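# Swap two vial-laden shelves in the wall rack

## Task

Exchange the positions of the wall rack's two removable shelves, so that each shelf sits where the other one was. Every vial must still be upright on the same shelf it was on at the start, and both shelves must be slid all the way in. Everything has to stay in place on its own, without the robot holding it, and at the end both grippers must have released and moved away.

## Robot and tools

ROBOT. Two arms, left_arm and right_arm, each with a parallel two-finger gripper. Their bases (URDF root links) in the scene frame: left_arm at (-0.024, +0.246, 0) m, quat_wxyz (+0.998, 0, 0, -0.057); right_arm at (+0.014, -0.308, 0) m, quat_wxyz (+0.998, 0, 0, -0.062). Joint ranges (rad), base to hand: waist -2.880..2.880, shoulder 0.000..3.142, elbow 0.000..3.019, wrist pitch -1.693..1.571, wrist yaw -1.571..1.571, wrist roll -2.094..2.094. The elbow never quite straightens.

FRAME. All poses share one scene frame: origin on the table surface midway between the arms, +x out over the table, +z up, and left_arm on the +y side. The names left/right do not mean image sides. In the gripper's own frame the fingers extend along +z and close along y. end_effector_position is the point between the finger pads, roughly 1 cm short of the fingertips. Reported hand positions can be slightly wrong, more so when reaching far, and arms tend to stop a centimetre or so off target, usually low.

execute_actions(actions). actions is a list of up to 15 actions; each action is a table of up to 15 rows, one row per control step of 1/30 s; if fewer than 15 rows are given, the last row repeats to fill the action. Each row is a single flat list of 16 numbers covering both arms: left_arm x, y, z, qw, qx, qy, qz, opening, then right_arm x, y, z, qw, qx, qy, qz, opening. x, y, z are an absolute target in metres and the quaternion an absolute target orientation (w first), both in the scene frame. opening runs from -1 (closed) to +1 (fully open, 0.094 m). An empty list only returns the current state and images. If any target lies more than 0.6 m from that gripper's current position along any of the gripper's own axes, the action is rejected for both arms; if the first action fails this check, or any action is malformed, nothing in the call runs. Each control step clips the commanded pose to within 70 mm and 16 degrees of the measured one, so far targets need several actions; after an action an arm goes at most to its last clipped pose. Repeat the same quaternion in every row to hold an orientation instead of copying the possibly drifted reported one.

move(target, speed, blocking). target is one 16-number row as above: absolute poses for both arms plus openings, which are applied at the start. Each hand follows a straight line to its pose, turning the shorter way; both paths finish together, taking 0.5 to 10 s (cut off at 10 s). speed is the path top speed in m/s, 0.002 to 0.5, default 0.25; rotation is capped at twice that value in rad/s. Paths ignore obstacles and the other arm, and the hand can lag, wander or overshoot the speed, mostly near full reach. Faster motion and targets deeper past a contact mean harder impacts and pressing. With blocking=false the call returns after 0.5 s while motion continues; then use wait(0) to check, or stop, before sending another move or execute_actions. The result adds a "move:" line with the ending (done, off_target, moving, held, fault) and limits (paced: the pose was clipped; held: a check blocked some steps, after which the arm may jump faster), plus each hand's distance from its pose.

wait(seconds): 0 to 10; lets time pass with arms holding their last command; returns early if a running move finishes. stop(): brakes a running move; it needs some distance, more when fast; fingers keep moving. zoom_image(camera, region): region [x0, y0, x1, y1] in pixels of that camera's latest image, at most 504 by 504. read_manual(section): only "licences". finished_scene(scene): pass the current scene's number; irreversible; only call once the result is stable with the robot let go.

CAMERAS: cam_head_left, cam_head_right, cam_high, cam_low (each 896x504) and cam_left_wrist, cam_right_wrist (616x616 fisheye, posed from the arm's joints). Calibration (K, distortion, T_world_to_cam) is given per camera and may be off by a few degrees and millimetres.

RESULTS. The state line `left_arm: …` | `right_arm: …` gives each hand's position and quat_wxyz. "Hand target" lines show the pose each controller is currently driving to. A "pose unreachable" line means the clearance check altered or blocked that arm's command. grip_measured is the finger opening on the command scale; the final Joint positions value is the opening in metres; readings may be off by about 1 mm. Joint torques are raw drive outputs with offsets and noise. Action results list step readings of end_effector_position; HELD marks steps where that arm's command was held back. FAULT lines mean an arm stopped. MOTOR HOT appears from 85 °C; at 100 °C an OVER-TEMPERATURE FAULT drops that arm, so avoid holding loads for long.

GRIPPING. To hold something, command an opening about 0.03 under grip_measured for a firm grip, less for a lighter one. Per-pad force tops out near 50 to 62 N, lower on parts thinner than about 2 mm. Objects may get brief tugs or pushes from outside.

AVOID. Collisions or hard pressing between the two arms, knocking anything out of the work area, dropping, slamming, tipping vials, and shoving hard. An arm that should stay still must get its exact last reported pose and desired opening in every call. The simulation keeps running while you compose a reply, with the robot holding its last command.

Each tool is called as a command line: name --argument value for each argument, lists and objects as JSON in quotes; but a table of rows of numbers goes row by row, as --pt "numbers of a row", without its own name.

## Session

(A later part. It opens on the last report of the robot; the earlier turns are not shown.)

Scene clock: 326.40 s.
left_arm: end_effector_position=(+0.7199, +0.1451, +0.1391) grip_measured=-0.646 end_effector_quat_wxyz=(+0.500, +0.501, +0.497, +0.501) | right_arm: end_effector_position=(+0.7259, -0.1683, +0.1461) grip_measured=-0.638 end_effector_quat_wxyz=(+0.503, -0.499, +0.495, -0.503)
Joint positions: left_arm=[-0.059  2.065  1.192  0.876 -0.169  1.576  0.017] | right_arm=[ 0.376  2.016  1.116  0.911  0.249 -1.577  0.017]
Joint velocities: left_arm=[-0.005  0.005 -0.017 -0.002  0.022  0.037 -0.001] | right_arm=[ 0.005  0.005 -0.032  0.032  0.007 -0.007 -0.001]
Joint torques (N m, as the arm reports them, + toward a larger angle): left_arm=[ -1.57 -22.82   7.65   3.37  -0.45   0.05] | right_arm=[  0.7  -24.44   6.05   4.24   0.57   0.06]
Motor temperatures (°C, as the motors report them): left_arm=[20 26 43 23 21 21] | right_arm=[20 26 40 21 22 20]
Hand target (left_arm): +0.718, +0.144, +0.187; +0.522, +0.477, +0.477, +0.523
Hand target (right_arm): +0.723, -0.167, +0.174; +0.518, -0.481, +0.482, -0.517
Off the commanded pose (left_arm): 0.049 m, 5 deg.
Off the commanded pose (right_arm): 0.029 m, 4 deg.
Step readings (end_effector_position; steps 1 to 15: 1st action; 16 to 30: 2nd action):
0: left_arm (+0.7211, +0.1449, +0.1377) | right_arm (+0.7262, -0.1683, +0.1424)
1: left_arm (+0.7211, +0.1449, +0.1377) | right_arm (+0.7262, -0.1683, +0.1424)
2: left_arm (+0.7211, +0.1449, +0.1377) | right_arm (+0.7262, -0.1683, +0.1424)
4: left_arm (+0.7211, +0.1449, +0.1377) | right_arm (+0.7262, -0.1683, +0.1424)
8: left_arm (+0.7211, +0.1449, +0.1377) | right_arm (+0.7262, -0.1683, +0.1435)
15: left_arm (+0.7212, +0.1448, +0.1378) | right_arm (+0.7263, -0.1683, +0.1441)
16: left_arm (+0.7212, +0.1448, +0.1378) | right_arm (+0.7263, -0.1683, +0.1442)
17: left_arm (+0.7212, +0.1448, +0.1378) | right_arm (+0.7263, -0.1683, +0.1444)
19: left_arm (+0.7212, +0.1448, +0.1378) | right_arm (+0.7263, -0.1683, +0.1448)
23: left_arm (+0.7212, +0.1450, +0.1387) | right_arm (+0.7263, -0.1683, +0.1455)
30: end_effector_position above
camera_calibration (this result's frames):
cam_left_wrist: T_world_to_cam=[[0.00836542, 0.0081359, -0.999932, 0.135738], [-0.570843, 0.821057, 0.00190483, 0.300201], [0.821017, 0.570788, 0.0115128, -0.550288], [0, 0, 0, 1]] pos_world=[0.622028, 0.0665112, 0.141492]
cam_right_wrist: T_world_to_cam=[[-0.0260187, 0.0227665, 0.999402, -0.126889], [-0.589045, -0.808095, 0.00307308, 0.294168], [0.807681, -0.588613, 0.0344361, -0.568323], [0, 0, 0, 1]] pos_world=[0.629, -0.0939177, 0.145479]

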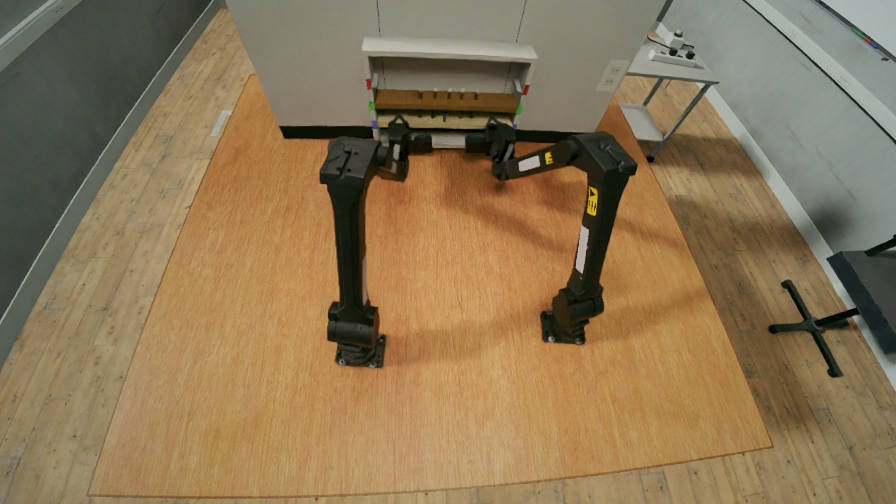

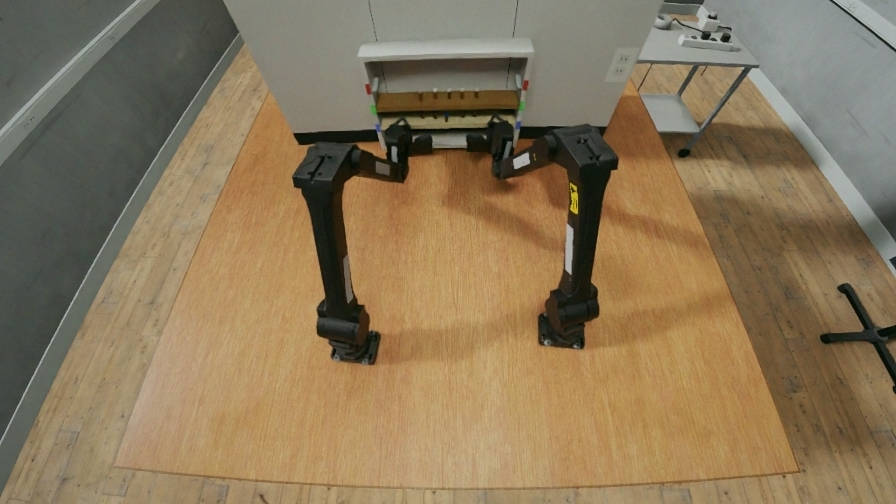

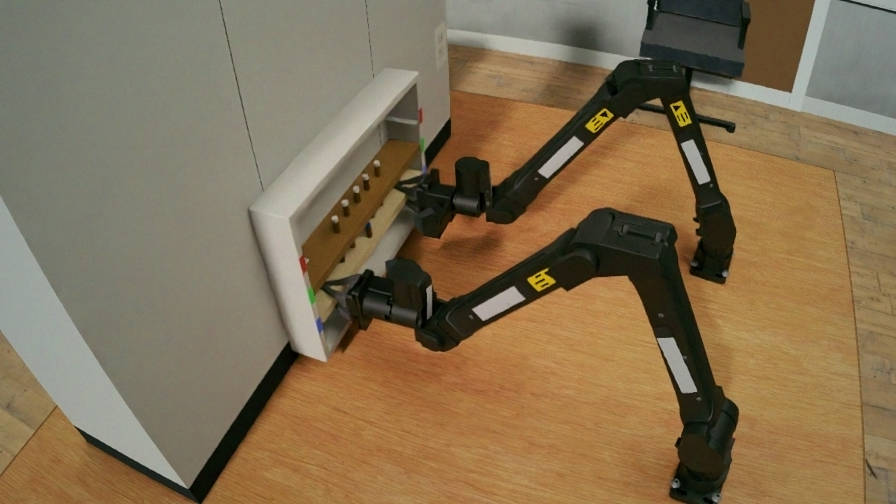

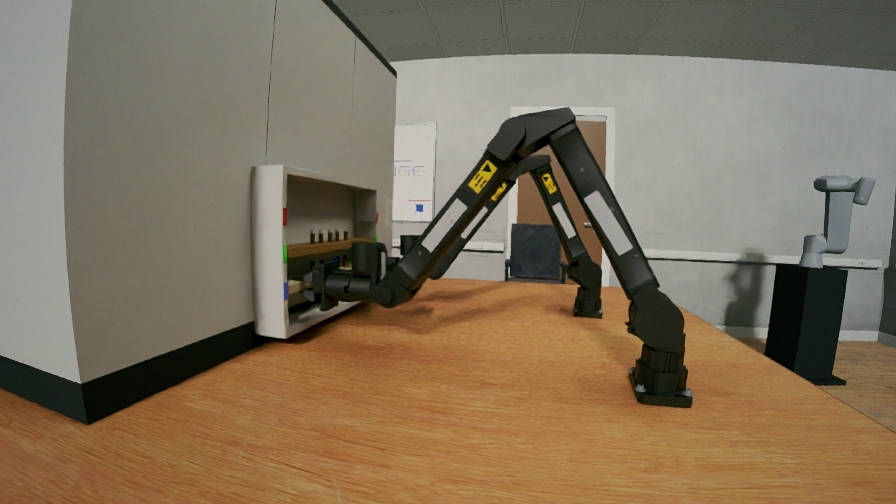

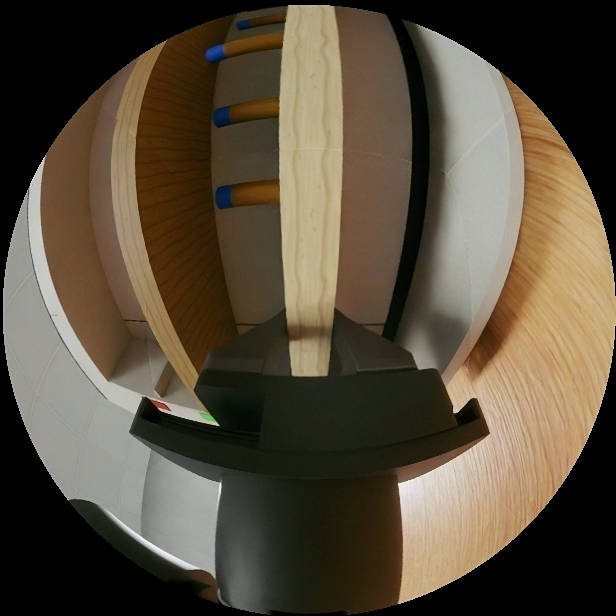

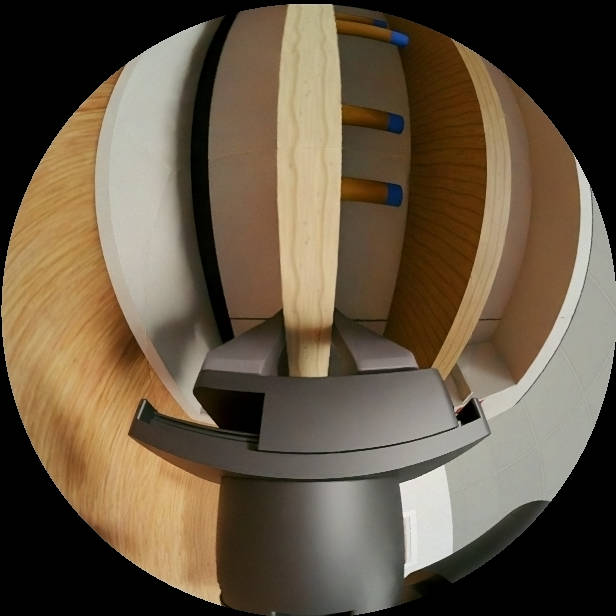

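execute_actions --actions '[[[0.7175,0.144,0.1895,0.523,0.477,0.477,0.523,-0.68,0.7225,-0.167,0.1765,0.517,-0.483,0.483,-0.517,-0.68],[0.717,0.144,0.191,0.523,0.477,0.477,0.523,-0.68,0.722,-0.167,0.178,0.517,-0.483,0.483,-0.517,-0.68],[0.716,0.144,0.1925,0.5235,0.4765,0.4765,0.5235,-0.68,0.721,-0.167,0.1795,0.517,-0.483,0.483,-0.517,-0.68],[0.715,0.144,0.194,0.5235,0.4765,0.4765,0.5235,-0.68,0.7195,-0.167,0.181,0.517,-0.483,0.483,-0.517,-0.68],[0.7135,0.144,0.195,0.524,0.476,0.476,0.524,-0.68,0.718,-0.167,0.182,0.517,-0.483,0.483,-0.517,-0.68],[0.7115,0.144,0.196,0.524,0.476,0.476,0.524,-0.68,0.716,-0.167,0.183,0.517,-0.483,0.483,-0.517,-0.68],[0.709,0.144,0.196,0.524,0.476,0.476,0.524,-0.68,0.7135,-0.167,0.183,0.517,-0.483,0.483,-0.517,-0.68],[0.7065,0.144,0.196,0.524,0.476,0.476,0.524,-0.68,0.711,-0.167,0.183,0.517,-0.483,0.483,-0.517,-0.68],[0.704,0.144,0.196,0.524,0.476,0.476,0.524,-0.68,0.7085,-0.167,0.183,0.517,-0.483,0.483,-0.517,-0.68],[0.7015,0.144,0.196,0.524,0.476,0.476,0.524,-0.68,0.706,-0.167,0.183,0.517,-0.483,0.483,-0.517,-0.68],[0.699,0.144,0.196,0.524,0.476,0.476,0.524,-0.68,0.7035,-0.167,0.183,0.517,-0.483,0.483,-0.517,-0.68],[0.697,0.144,0.196,0.524,0.476,0.476,0.524,-0.68,0.7015,-0.167,0.183,0.517,-0.483,0.483,-0.517,-0.68]]]'

Scene clock: 340.60 s.
left_arm: end_effector_position=(+0.6983, +0.1448, +0.1422) grip_measured=-0.646 end_effector_quat_wxyz=(+0.497, +0.505, +0.500, +0.498) | right_arm: end_effector_position=(+0.7035, -0.1690, +0.1501) grip_measured=-0.638 end_effector_quat_wxyz=(+0.498, -0.503, +0.498, -0.501)
Joint positions: left_arm=[-0.066  2.017  1.122  0.887 -0.175  1.576  0.017] | right_arm=[ 0.385  1.964  1.046  0.916  0.26  -1.578  0.017]
Joint velocities: left_arm=[ 0.015 -0.063 -0.071  0.027 -0.081  0.022  0.   ] | right_arm=[-0.005 -0.063 -0.046 -0.007 -0.037 -0.007  0.   ]
Joint torques (N m, as the arm reports them, + toward a larger angle): left_arm=[ -2.   -21.83   8.11   3.53  -0.48   0.11] | right_arm=[  0.74 -23.77   6.3    4.21   0.58   0.06]
Motor temperatures (°C, as the motors report them): left_arm=[20 27 41 23 22 21] | right_arm=[20 27 38 22 22 20]
Hand target (left_arm): +0.697, +0.145, +0.195; +0.523, +0.475, +0.476, +0.524
Hand target (right_arm): +0.701, -0.167, +0.182; +0.517, -0.482, +0.484, -0.516
Off the commanded pose (left_arm): 0.054 m, 6 deg.
Off the commanded pose (right_arm): 0.033 m, 4 deg.
Step readings (end_effector_position):
0: left_arm (+0.7197, +0.1451, +0.1390) | right_arm (+0.7253, -0.1681, +0.1456)
1: left_arm (+0.7197, +0.1451, +0.1390) | right_arm (+0.7253, -0.1681, +0.1459)
2: left_arm (+0.7196, +0.1451, +0.1391) | right_arm (+0.7252, -0.1682, +0.1460)
4: left_arm (+0.7185, +0.1450, +0.1394) | right_arm (+0.7240, -0.1683, +0.1469)
8: left_arm (+0.7128, +0.1445, +0.1402) | right_arm (+0.7176, -0.1689, +0.1481)
15: end_effector_position above
camera_calibration (this result's frames):
cam_left_wrist: T_world_to_cam=[[-0.00251757, 0.00970518, -0.99995, 0.146414], [-0.570156, 0.821483, 0.00940852, 0.286446], [0.821533, 0.570151, 0.00346533, -0.531522], [0, 0, 0, 1]] pos_world=[0.60035, 0.0663159, 0.145554]
cam_right_wrist: T_world_to_cam=[[-0.0134434, 0.0264249, 0.99956, -0.139692], [-0.589867, -0.807389, 0.0134113, 0.279552], [0.807388, -0.589428, 0.0264412, -0.54952], [0, 0, 0, 1]] pos_world=[0.606697, -0.0945042, 0.150411]

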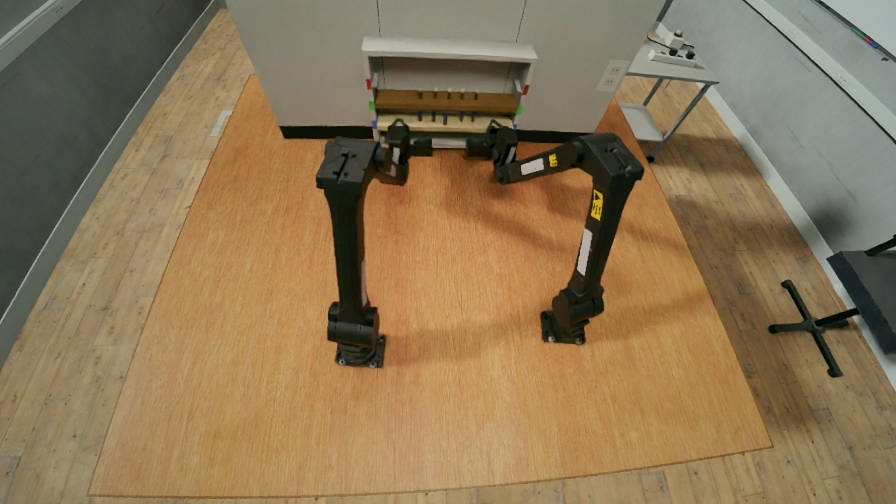

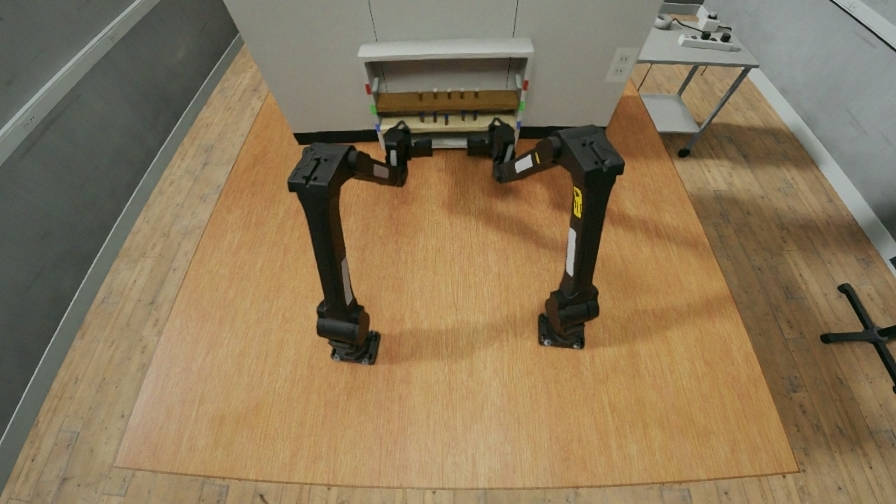

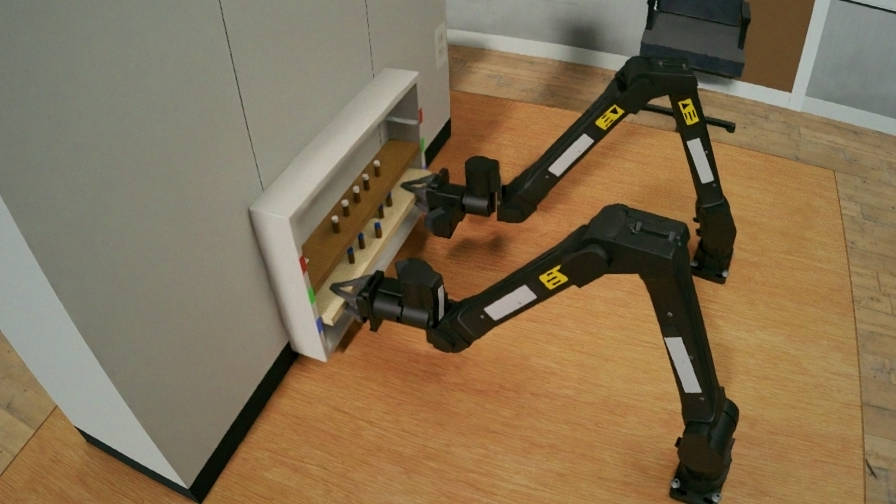

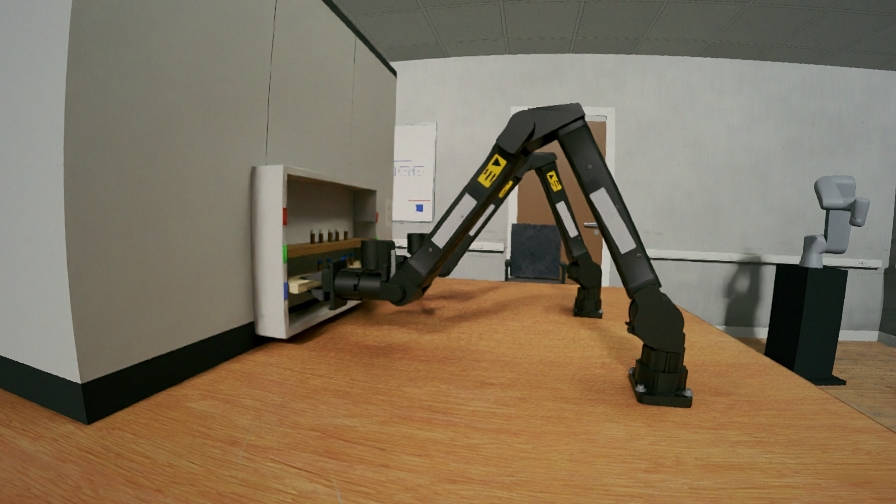

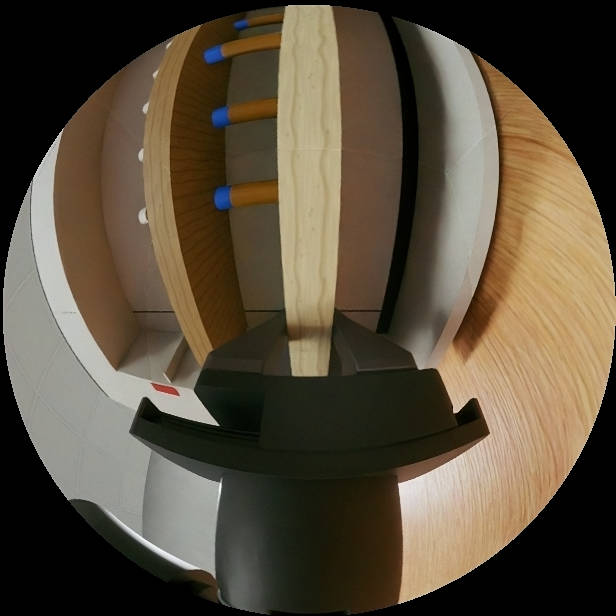

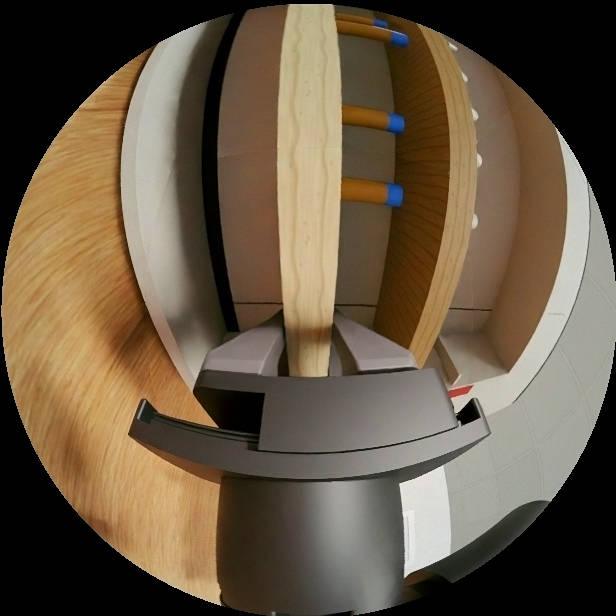

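execute_actions --actions '[[[0.6955,0.144,0.197,0.5245,0.4755,0.4755,0.5245,-0.68,0.700,-0.167,0.1835,0.5175,-0.4825,0.4825,-0.5175,-0.68],[0.6935,0.144,0.198,0.525,0.475,0.475,0.525,-0.68,0.698,-0.167,0.184,0.518,-0.482,0.482,-0.518,-0.68],[0.691,0.144,0.199,0.525,0.475,0.475,0.525,-0.68,0.6955,-0.167,0.185,0.518,-0.482,0.482,-0.518,-0.68],[0.6885,0.144,0.199,0.525,0.475,0.475,0.525,-0.68,0.693,-0.167,0.185,0.518,-0.482,0.482,-0.518,-0.68],[0.686,0.144,0.199,0.525,0.475,0.475,0.525,-0.68,0.6905,-0.167,0.185,0.518,-0.482,0.482,-0.518,-0.68],[0.6835,0.144,0.199,0.525,0.475,0.475,0.525,-0.68,0.688,-0.167,0.185,0.518,-0.482,0.482,-0.518,-0.68],[0.681,0.144,0.199,0.525,0.475,0.475,0.525,-0.68,0.6855,-0.167,0.185,0.518,-0.482,0.482,-0.518,-0.68],[0.6785,0.144,0.199,0.525,0.475,0.475,0.525,-0.68,0.683,-0.167,0.185,0.518,-0.482,0.482,-0.518,-0.68],[0.676,0.144,0.199,0.525,0.475,0.475,0.525,-0.68,0.6805,-0.167,0.185,0.518,-0.482,0.482,-0.518,-0.68],[0.6735,0.144,0.199,0.525,0.475,0.475,0.525,-0.68,0.678,-0.167,0.185,0.518,-0.482,0.482,-0.518,-0.68],[0.671,0.144,0.199,0.525,0.475,0.475,0.525,-0.68,0.6755,-0.167,0.185,0.518,-0.482,0.482,-0.518,-0.68],[0.6685,0.144,0.199,0.525,0.475,0.475,0.525,-0.68,0.673,-0.167,0.185,0.518,-0.482,0.482,-0.518,-0.68],[0.666,0.144,0.199,0.525,0.475,0.475,0.525,-0.68,0.6705,-0.167,0.185,0.518,-0.482,0.482,-0.518,-0.68],[0.6635,0.144,0.199,0.525,0.475,0.475,0.525,-0.68,0.668,-0.167,0.185,0.518,-0.482,0.482,-0.518,-0.68],[0.661,0.144,0.199,0.525,0.475,0.475,0.525,-0.68,0.6655,-0.167,0.185,0.518,-0.482,0.482,-0.518,-0.68]],[[0.6585,0.144,0.199,0.525,0.475,0.475,0.525,-0.68,0.663,-0.167,0.185,0.518,-0.482,0.482,-0.518,-0.68],[0.656,0.144,0.199,0.525,0.475,0.475,0.525,-0.68,0.6605,-0.167,0.185,0.518,-0.482,0.482,-0.518,-0.68],[0.6535,0.144,0.199,0.525,0.475,0.475,0.525,-0.68,0.658,-0.167,0.185,0.518,-0.482,0.482,-0.518,-0.68],[0.651,0.144,0.199,0.525,0.475,0.475,0.525,-0.68,0.6555,-0.167,0.185,0.518,-0.482,0.482,-0.518,-0.68],[0.6485,0.144,0.199,0.525,0.475,0.475,0.525,-0.68,0.653,-0.167,0.185,0.518,-0.482,0.482,-0.518,-0.68],[0.646,0.144,0.199,0.525,0.475,0.475,0.525,-0.68,0.6505,-0.167,0.185,0.518,-0.482,0.482,-0.518,-0.68],[0.6435,0.144,0.199,0.525,0.475,0.475,0.525,-0.68,0.648,-0.167,0.185,0.518,-0.482,0.482,-0.518,-0.68],[0.641,0.144,0.199,0.525,0.475,0.475,0.525,-0.68,0.6455,-0.167,0.185,0.518,-0.482,0.482,-0.518,-0.68],[0.639,0.144,0.199,0.525,0.475,0.475,0.525,-0.68,0.6435,-0.167,0.185,0.518,-0.482,0.482,-0.518,-0.68],[0.637,0.144,0.199,0.525,0.475,0.475,0.525,-0.68,0.6415,-0.167,0.185,0.518,-0.482,0.482,-0.518,-0.68],[0.6355,0.144,0.199,0.525,0.475,0.475,0.525,-0.68,0.640,-0.167,0.185,0.518,-0.482,0.482,-0.518,-0.68],[0.634,0.144,0.199,0.525,0.475,0.475,0.525,-0.68,0.6385,-0.167,0.185,0.518,-0.482,0.482,-0.518,-0.68]]]'

Scene clock: 377.83 s.
left_arm: end_effector_position=(+0.6350, +0.1459, +0.1495) grip_measured=-0.646 end_effector_quat_wxyz=(+0.498, +0.503, +0.499, +0.500) | right_arm: end_effector_position=(+0.6406, -0.1687, +0.1565) grip_measured=-0.638 end_effector_quat_wxyz=(+0.501, -0.500, +0.496, -0.502)
Joint positions: left_arm=[-0.087  1.901  0.926  0.971 -0.198  1.576  0.017] | right_arm=[ 0.42   1.854  0.861  0.999  0.294 -1.578  0.017]
Joint velocities: left_arm=[-0.005 -0.034 -0.051  0.012 -0.022 -0.081 -0.001] | right_arm=[ 0.005 -0.024 -0.017  0.022  0.022  0.037  0.001]
Joint torques (N m, as the arm reports them, + toward a larger angle): left_arm=[ -1.72 -19.78   7.6    3.78  -0.46   0.14] | right_arm=[  1.15 -20.52   5.63   4.32   0.59   0.06]
Motor temperatures (°C, as the motors report them): left_arm=[20 28 39 24 22 21] | right_arm=[20 27 36 22 22 20]
Hand target (left_arm): +0.634, +0.145, +0.198; +0.524, +0.474, +0.475, +0.525
Hand target (right_arm): +0.638, -0.167, +0.184; +0.518, -0.481, +0.483, -0.517
Off the commanded pose (left_arm): 0.050 m, 6 deg.
Off the commanded pose (right_arm): 0.029 m, 4 deg.
Step readings (end_effector_position; steps 1 to 15: 1st action; 16 to 30: 2nd action):
0: left_arm (+0.6977, +0.1450, +0.1430) | right_arm (+0.7031, -0.1688, +0.1507)
1: left_arm (+0.6977, +0.1451, +0.1430) | right_arm (+0.7031, -0.1688, +0.1508)
2: left_arm (+0.6973, +0.1451, +0.1430) | right_arm (+0.7027, -0.1687, +0.1509)
4: left_arm (+0.6950, +0.1451, +0.1431) | right_arm (+0.7002, -0.1690, +0.1505)
8: left_arm (+0.6851, +0.1446, +0.1426) | right_arm (+0.6902, -0.1692, +0.1501)
15: left_arm (+0.6672, +0.1452, +0.1455) | right_arm (+0.6725, -0.1690, +0.1528)
16: left_arm (+0.6647, +0.1453, +0.1458) | right_arm (+0.6700, -0.1689, +0.1532)
17: left_arm (+0.6624, +0.1453, +0.1465) | right_arm (+0.6676, -0.1688, +0.1538)
19: left_arm (+0.6574, +0.1453, +0.1471) | right_arm (+0.6627, -0.1689, +0.1543)
23: left_arm (+0.6474, +0.1455, +0.1482) | right_arm (+0.6527, -0.1689, +0.1553)
30: end_effector_position above
camera_calibration (this result's frames):
cam_left_wrist: T_world_to_cam=[[0.00236488, 0.00891047, -0.999958, 0.150549], [-0.571446, 0.820618, 0.00596094, 0.250869], [0.820636, 0.571407, 0.00703251, -0.480371], [0, 0, 0, 1]] pos_world=[0.537212, 0.067278, 0.152425]
cam_right_wrist: T_world_to_cam=[[-0.0214946, 0.0240339, 0.99948, -0.142205], [-0.58964, -0.807638, 0.00674014, 0.243428], [0.80738, -0.589189, 0.0315312, -0.499483], [0, 0, 0, 1]] pos_world=[0.543751, -0.0942709, 0.156239]

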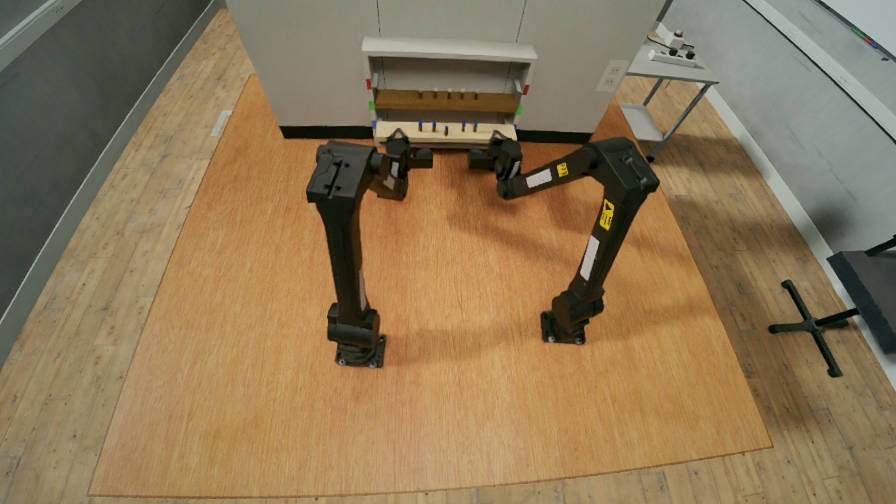

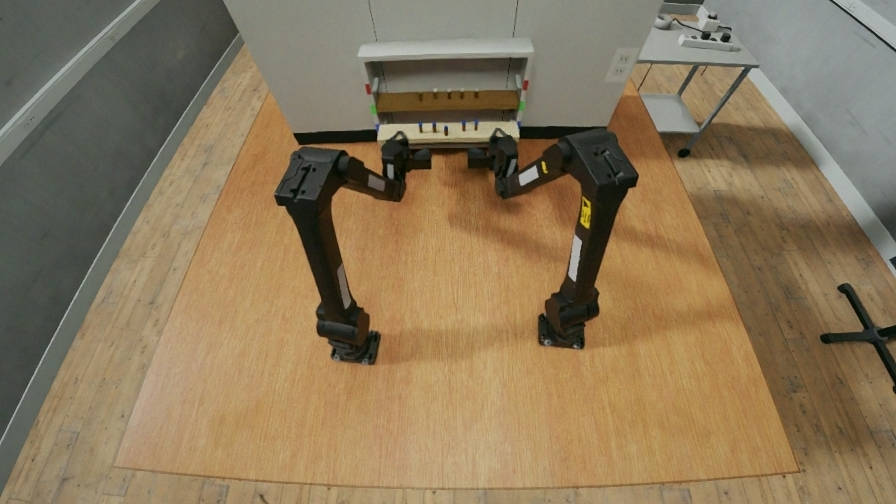

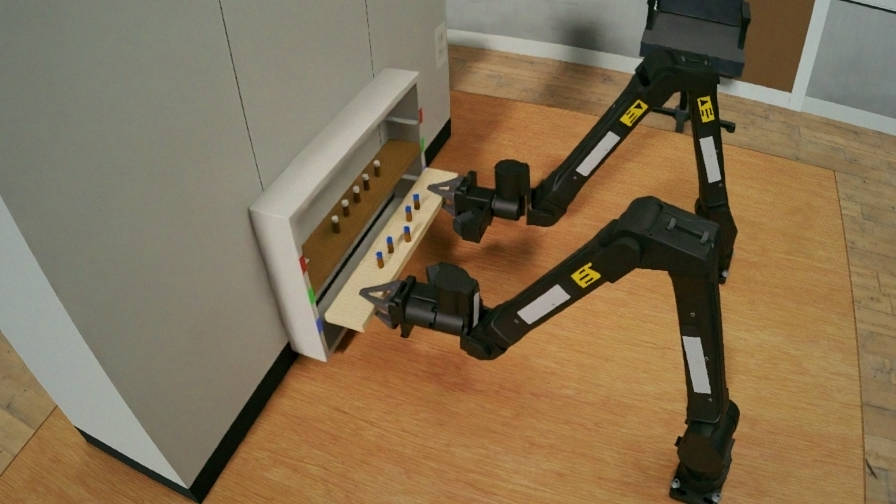

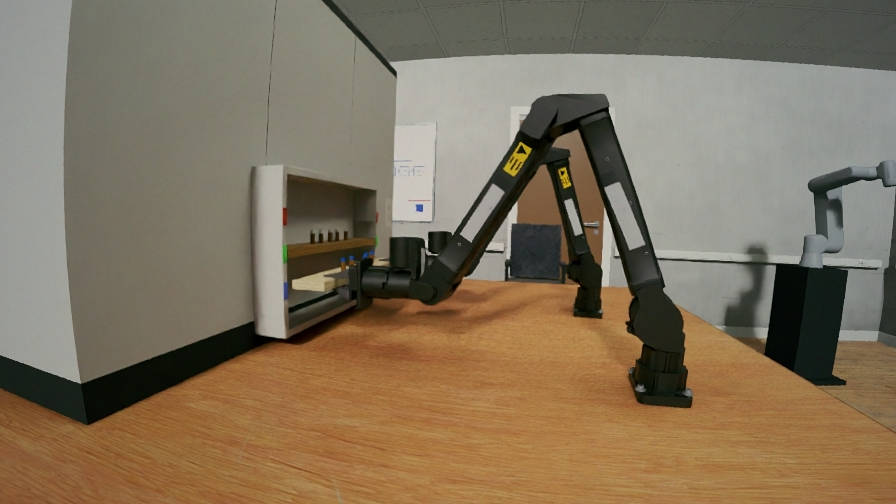

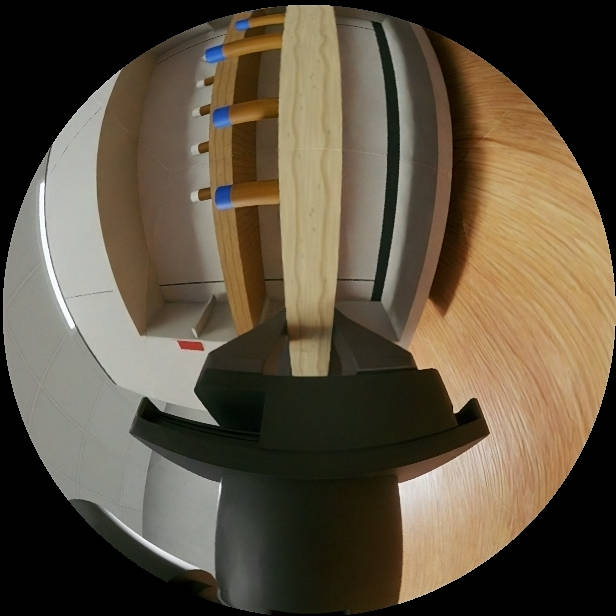

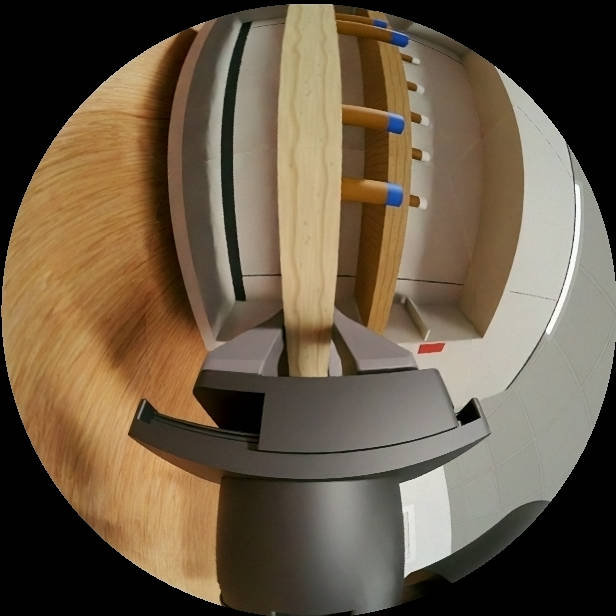

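execute_actions --actions '[[[0.635,0.145,0.1945,0.520,0.480,0.480,0.520,-0.68,0.6395,-0.168,0.1815,0.514,-0.486,0.486,-0.514,-0.68],[0.636,0.145,0.1905,0.516,0.484,0.484,0.516,-0.68,0.6405,-0.168,0.1785,0.511,-0.489,0.489,-0.511,-0.68],[0.636,0.145,0.192,0.516,0.484,0.484,0.516,-0.68,0.6405,-0.168,0.180,0.511,-0.489,0.489,-0.511,-0.68],[0.6358,0.145,0.194,0.516,0.484,0.484,0.516,-0.68,0.6403,-0.168,0.182,0.511,-0.489,0.489,-0.511,-0.68],[0.6355,0.145,0.1965,0.516,0.484,0.484,0.516,-0.68,0.640,-0.168,0.1845,0.511,-0.489,0.489,-0.511,-0.68],[0.6352,0.145,0.199,0.516,0.484,0.484,0.516,-0.68,0.6397,-0.168,0.187,0.511,-0.489,0.489,-0.511,-0.68],[0.6349,0.145,0.2015,0.516,0.484,0.484,0.516,-0.68,0.6394,-0.168,0.1895,0.511,-0.489,0.489,-0.511,-0.68],[0.6345,0.145,0.204,0.516,0.484,0.484,0.516,-0.68,0.639,-0.168,0.192,0.511,-0.489,0.489,-0.511,-0.68],[0.6341,0.145,0.2065,0.516,0.484,0.484,0.516,-0.68,0.6386,-0.168,0.1945,0.511,-0.489,0.489,-0.511,-0.68],[0.6337,0.145,0.209,0.516,0.484,0.484,0.516,-0.68,0.6382,-0.168,0.197,0.511,-0.489,0.489,-0.511,-0.68],[0.6333,0.145,0.2115,0.516,0.484,0.484,0.516,-0.68,0.6378,-0.168,0.1995,0.511,-0.489,0.489,-0.511,-0.68],[0.6329,0.145,0.214,0.516,0.484,0.484,0.516,-0.68,0.6374,-0.168,0.202,0.511,-0.489,0.489,-0.511,-0.68],[0.6325,0.145,0.216,0.516,0.484,0.484,0.516,-0.68,0.637,-0.168,0.204,0.511,-0.489,0.489,-0.511,-0.68],[0.6322,0.145,0.218,0.516,0.484,0.484,0.516,-0.68,0.6367,-0.168,0.206,0.511,-0.489,0.489,-0.511,-0.68],[0.632,0.145,0.219,0.516,0.484,0.484,0.516,-0.68,0.6365,-0.168,0.207,0.511,-0.489,0.489,-0.511,-0.68]]]'

wait --seconds 0.3

Scene clock: 408.93 s.
left_arm: end_effector_position=(+0.6326, +0.1457, +0.1771) grip_measured=-0.646 end_effector_quat_wxyz=(+0.502, +0.500, +0.496, +0.502) | right_arm: end_effector_position=(+0.6378, -0.1693, +0.1838) grip_measured=-0.638 end_effector_quat_wxyz=(+0.503, -0.499, +0.495, -0.503)
Joint positions: left_arm=[-0.088  1.838  0.925  0.921 -0.198  1.575  0.017] | right_arm=[ 0.421  1.785  0.86   0.937  0.294 -1.578  0.017]
Joint velocities: left_arm=[-0.015 -0.23  -0.002 -0.12  -0.022 -0.007  0.   ] | right_arm=[ 0.005 -0.23  -0.002 -0.129 -0.007 -0.066  0.   ]
Joint torques (N m, as the arm reports them, + toward a larger angle): left_arm=[ -1.57 -18.86   8.     1.82  -0.43   0.03] | right_arm=[  0.55 -19.29   6.25   2.67   0.55   0.13]
Motor temperatures (°C, as the motors report them): left_arm=[20 27 39 24 22 21] | right_arm=[20 27 36 22 22 20]
Hand target (left_arm): +0.631, +0.145, +0.218; +0.516, +0.484, +0.484, +0.516
Hand target (right_arm): +0.636, -0.168, +0.206; +0.511, -0.489, +0.489, -0.511
Off the commanded pose (left_arm): 0.042 m, 3 deg.
Off the commanded pose (right_arm): 0.023 m, 2 deg.
Step readings (end_effector_position):
0: left_arm (+0.6346, +0.1460, +0.1500) | right_arm (+0.6403, -0.1685, +0.1570)
1: left_arm (+0.6346, +0.1460, +0.1500) | right_arm (+0.6403, -0.1685, +0.1570)
2: left_arm (+0.6346, +0.1460, +0.1500) | right_arm (+0.6403, -0.1685, +0.1570)
4: left_arm (+0.6346, +0.1460, +0.1503) | right_arm (+0.6403, -0.1685, +0.1570)
8: left_arm (+0.6344, +0.1461, +0.1535) | right_arm (+0.6399, -0.1687, +0.1608)
15: end_effector_position above
camera_calibration (this result's frames):
cam_left_wrist: T_world_to_cam=[[0.0135864, 0.0062391, -0.999888, 0.1714], [-0.570524, 0.821276, -0.00262762, 0.250369], [0.821168, 0.570496, 0.0147177, -0.479954], [0, 0, 0, 1]] pos_world=[0.534636, 0.0671203, 0.179102]
cam_right_wrist: T_world_to_cam=[[-0.0269718, 0.0223506, 0.999386, -0.166332], [-0.589357, -0.80787, 0.00216167, 0.241746], [0.807423, -0.588937, 0.0349621, -0.499068], [0, 0, 0, 1]] pos_world=[0.540947, -0.0949026, 0.183156]

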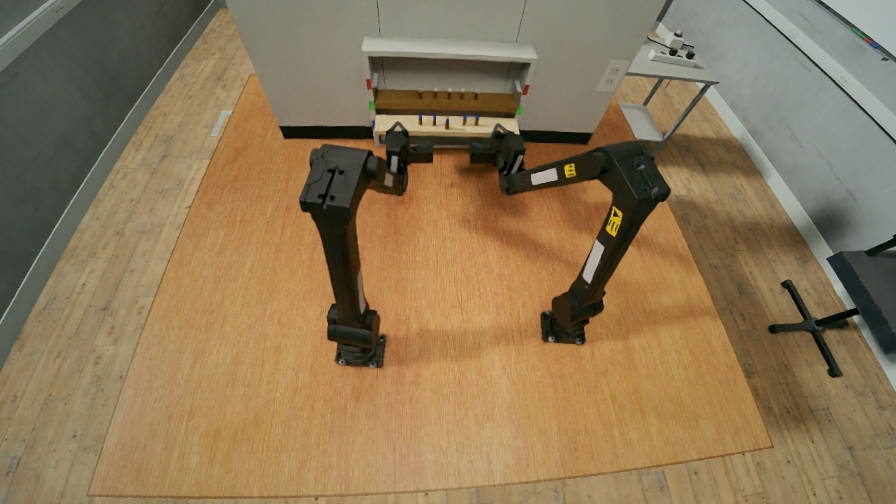

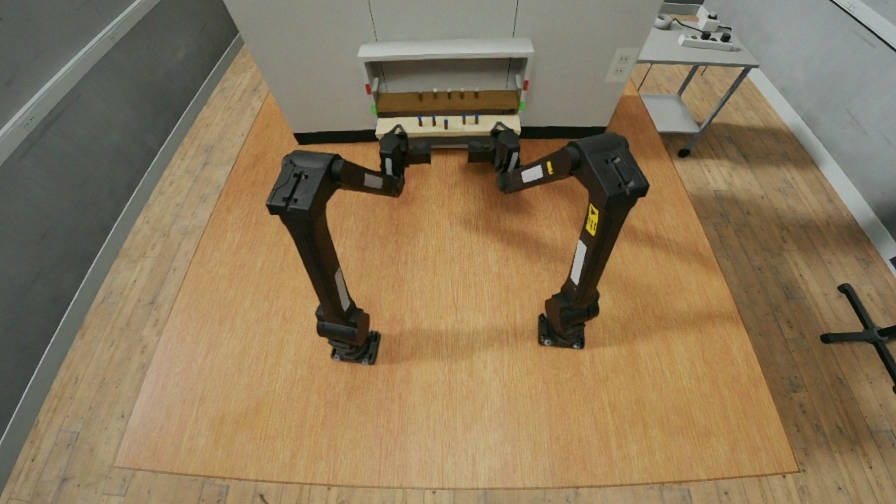

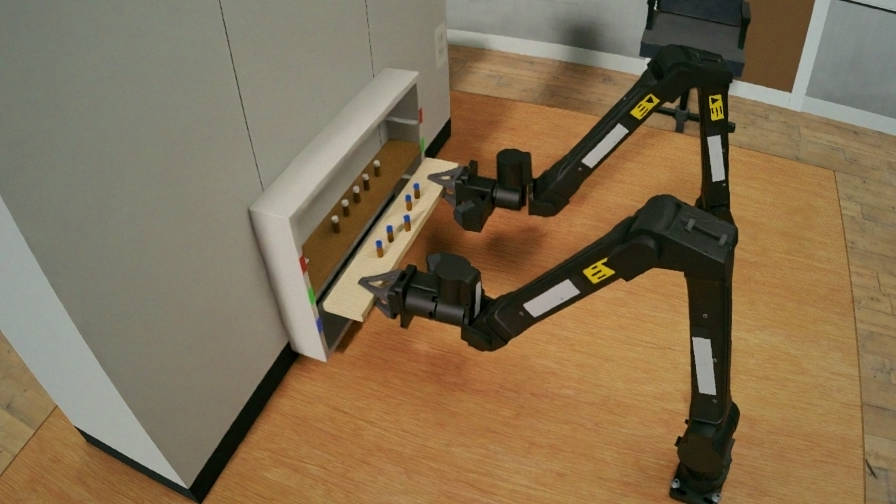

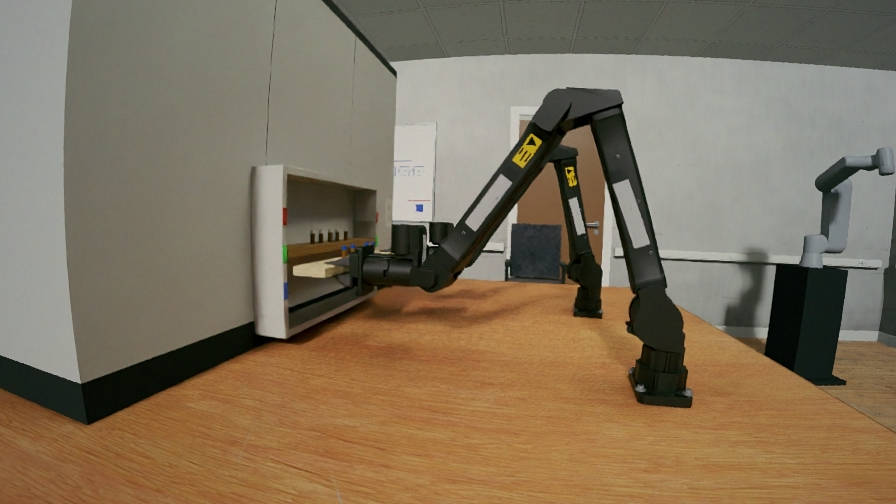

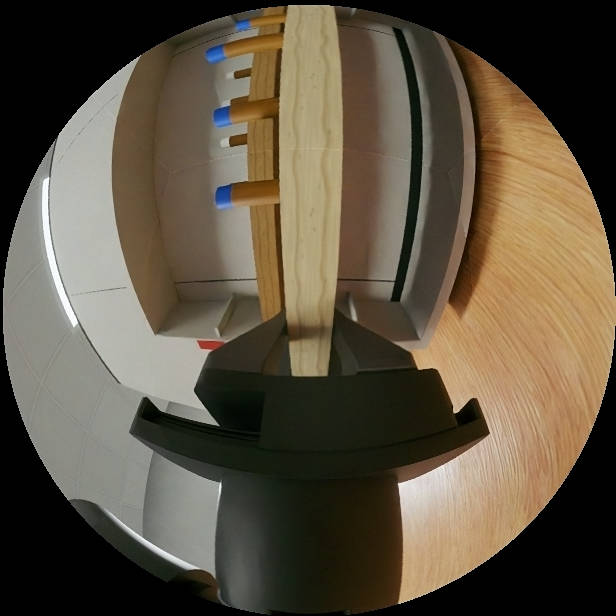

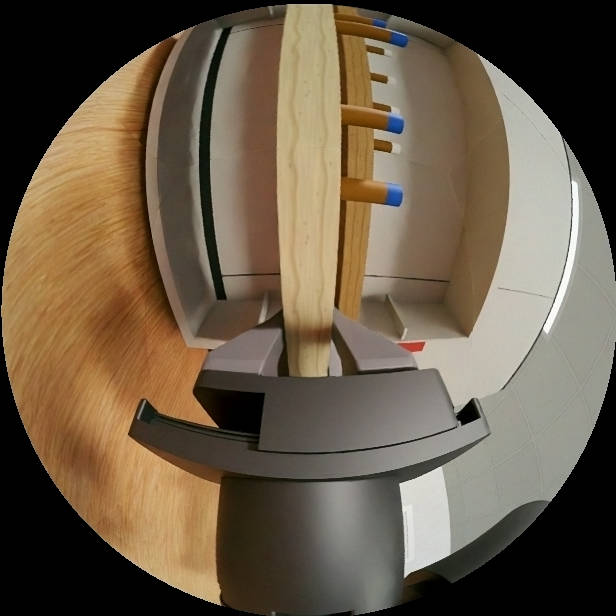

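Scene clock: 409.23 s.
left_arm: end_effector_position=(+0.6316, +0.1456, +0.1873) grip_measured=-0.646 end_effector_quat_wxyz=(+0.504, +0.498, +0.494, +0.504) | right_arm: end_effector_position=(+0.6368, -0.1694, +0.1933) grip_measured=-0.638 end_effector_quat_wxyz=(+0.506, -0.496, +0.493, -0.505)
Joint positions: left_arm=[-0.088  1.819  0.925  0.911 -0.198  1.578  0.017] | right_arm=[ 0.421  1.766  0.86   0.928  0.294 -1.578  0.017]
Joint velocities: left_arm=[-0.005  0.015  0.017 -0.007 -0.081  0.037 -0.001] | right_arm=[-0.024 -0.005 -0.022  0.002 -0.051 -0.007  0.001]
Joint torques (N m, as the arm reports them, + toward a larger angle): left_arm=[ -1.63 -19.51   8.15   1.85  -0.42   0.  ] | right_arm=[  0.83 -19.3    6.38   2.69   0.56   0.16]
Motor temperatures (°C, as the motors report them): left_arm=[20 27 39 24 22 21] | right_arm=[20 27 36 22 22 20]
Hand target (left_arm): +0.631, +0.145, +0.218; +0.516, +0.484, +0.484, +0.516
Hand target (right_arm): +0.636, -0.168, +0.206; +0.511, -0.489, +0.489, -0.511
Off the commanded pose (left_arm): 0.032 m, 3 deg.
Off the commanded pose (right_arm): 0.014 m, 1 deg.
wait: 0.30 s; at rest by 0.27 s
camera_calibration (this result's frames):
cam_left_wrist: T_world_to_cam=[[0.0233158, 0.00729988, -0.999701, 0.175238], [-0.570194, 0.821478, -0.00729999, 0.25051], [0.821179, 0.570194, 0.0233157, -0.480828], [0, 0, 0, 1]] pos_world=[0.533599, 0.0670976, 0.188225]
cam_right_wrist: T_world_to_cam=[[-0.0368225, 0.0200844, 0.99912, -0.169903], [-0.589042, -0.808084, -0.0054649, 0.242283], [0.807263, -0.588725, 0.0415863, -0.49973], [0, 0, 0, 1]] pos_world=[0.539872, -0.0950065, 0.191859]

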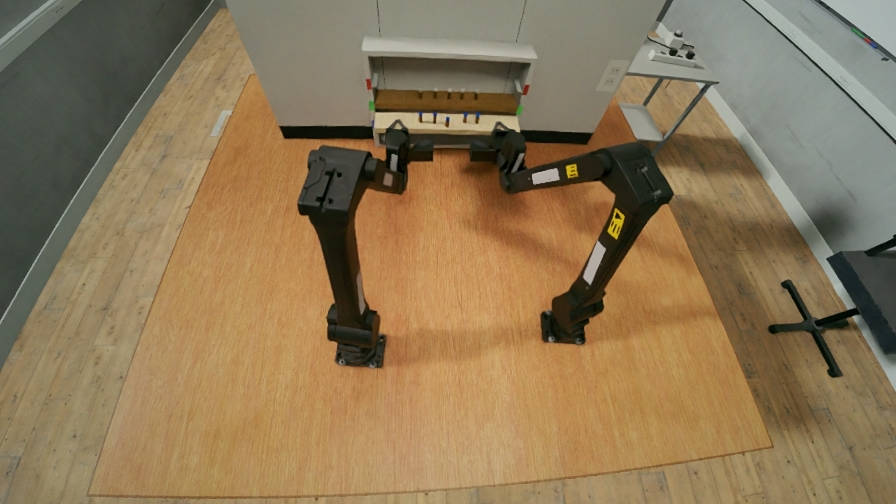

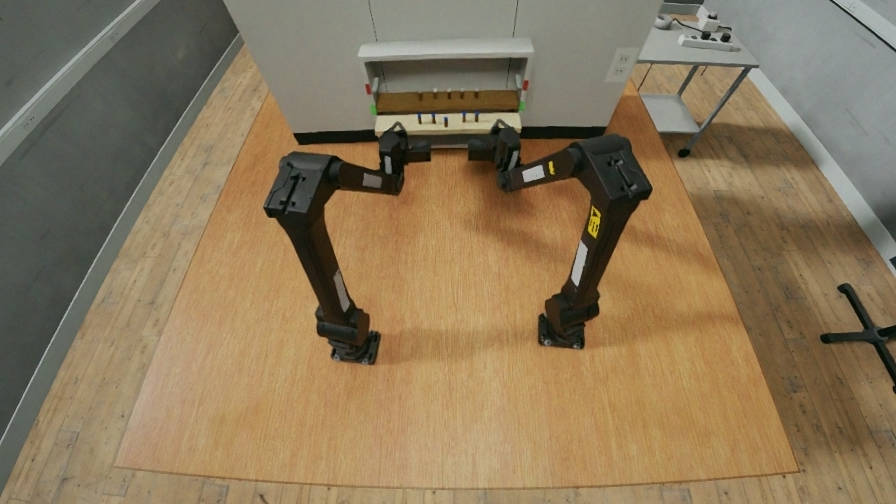

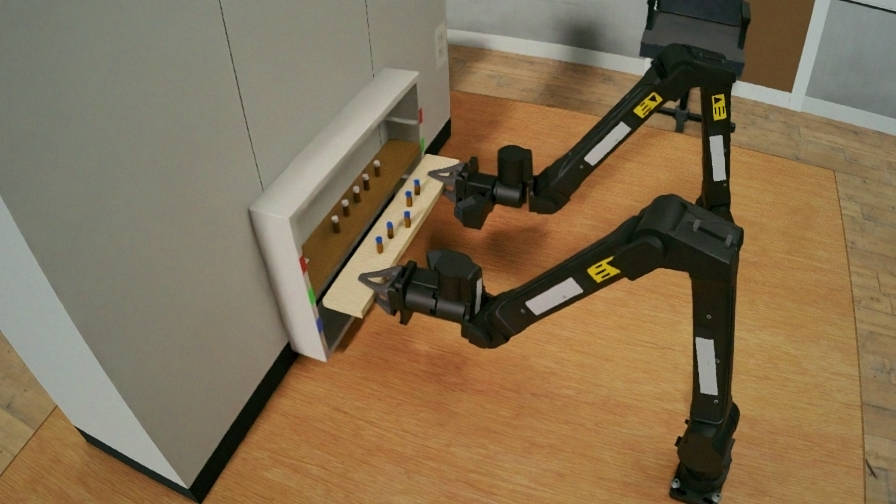

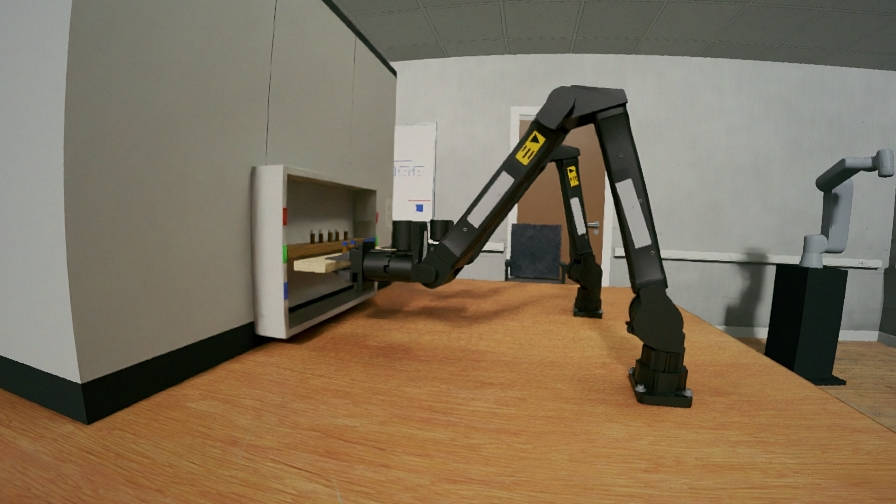

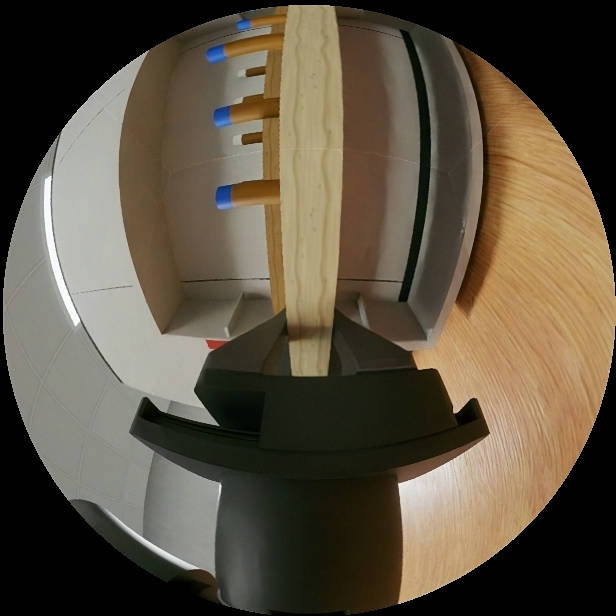

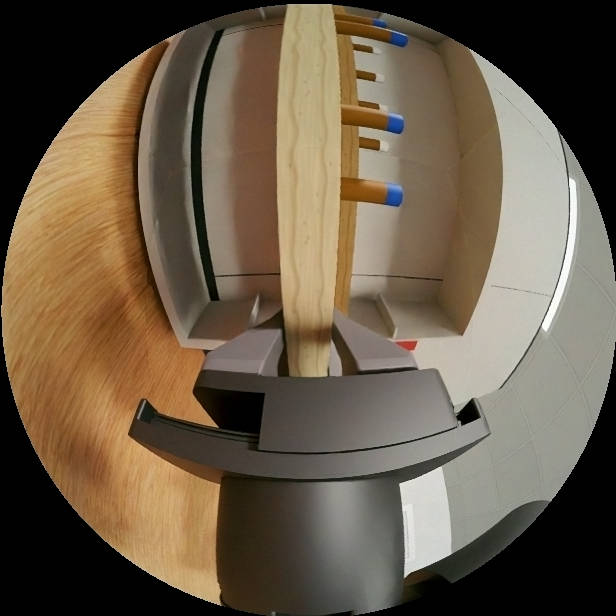

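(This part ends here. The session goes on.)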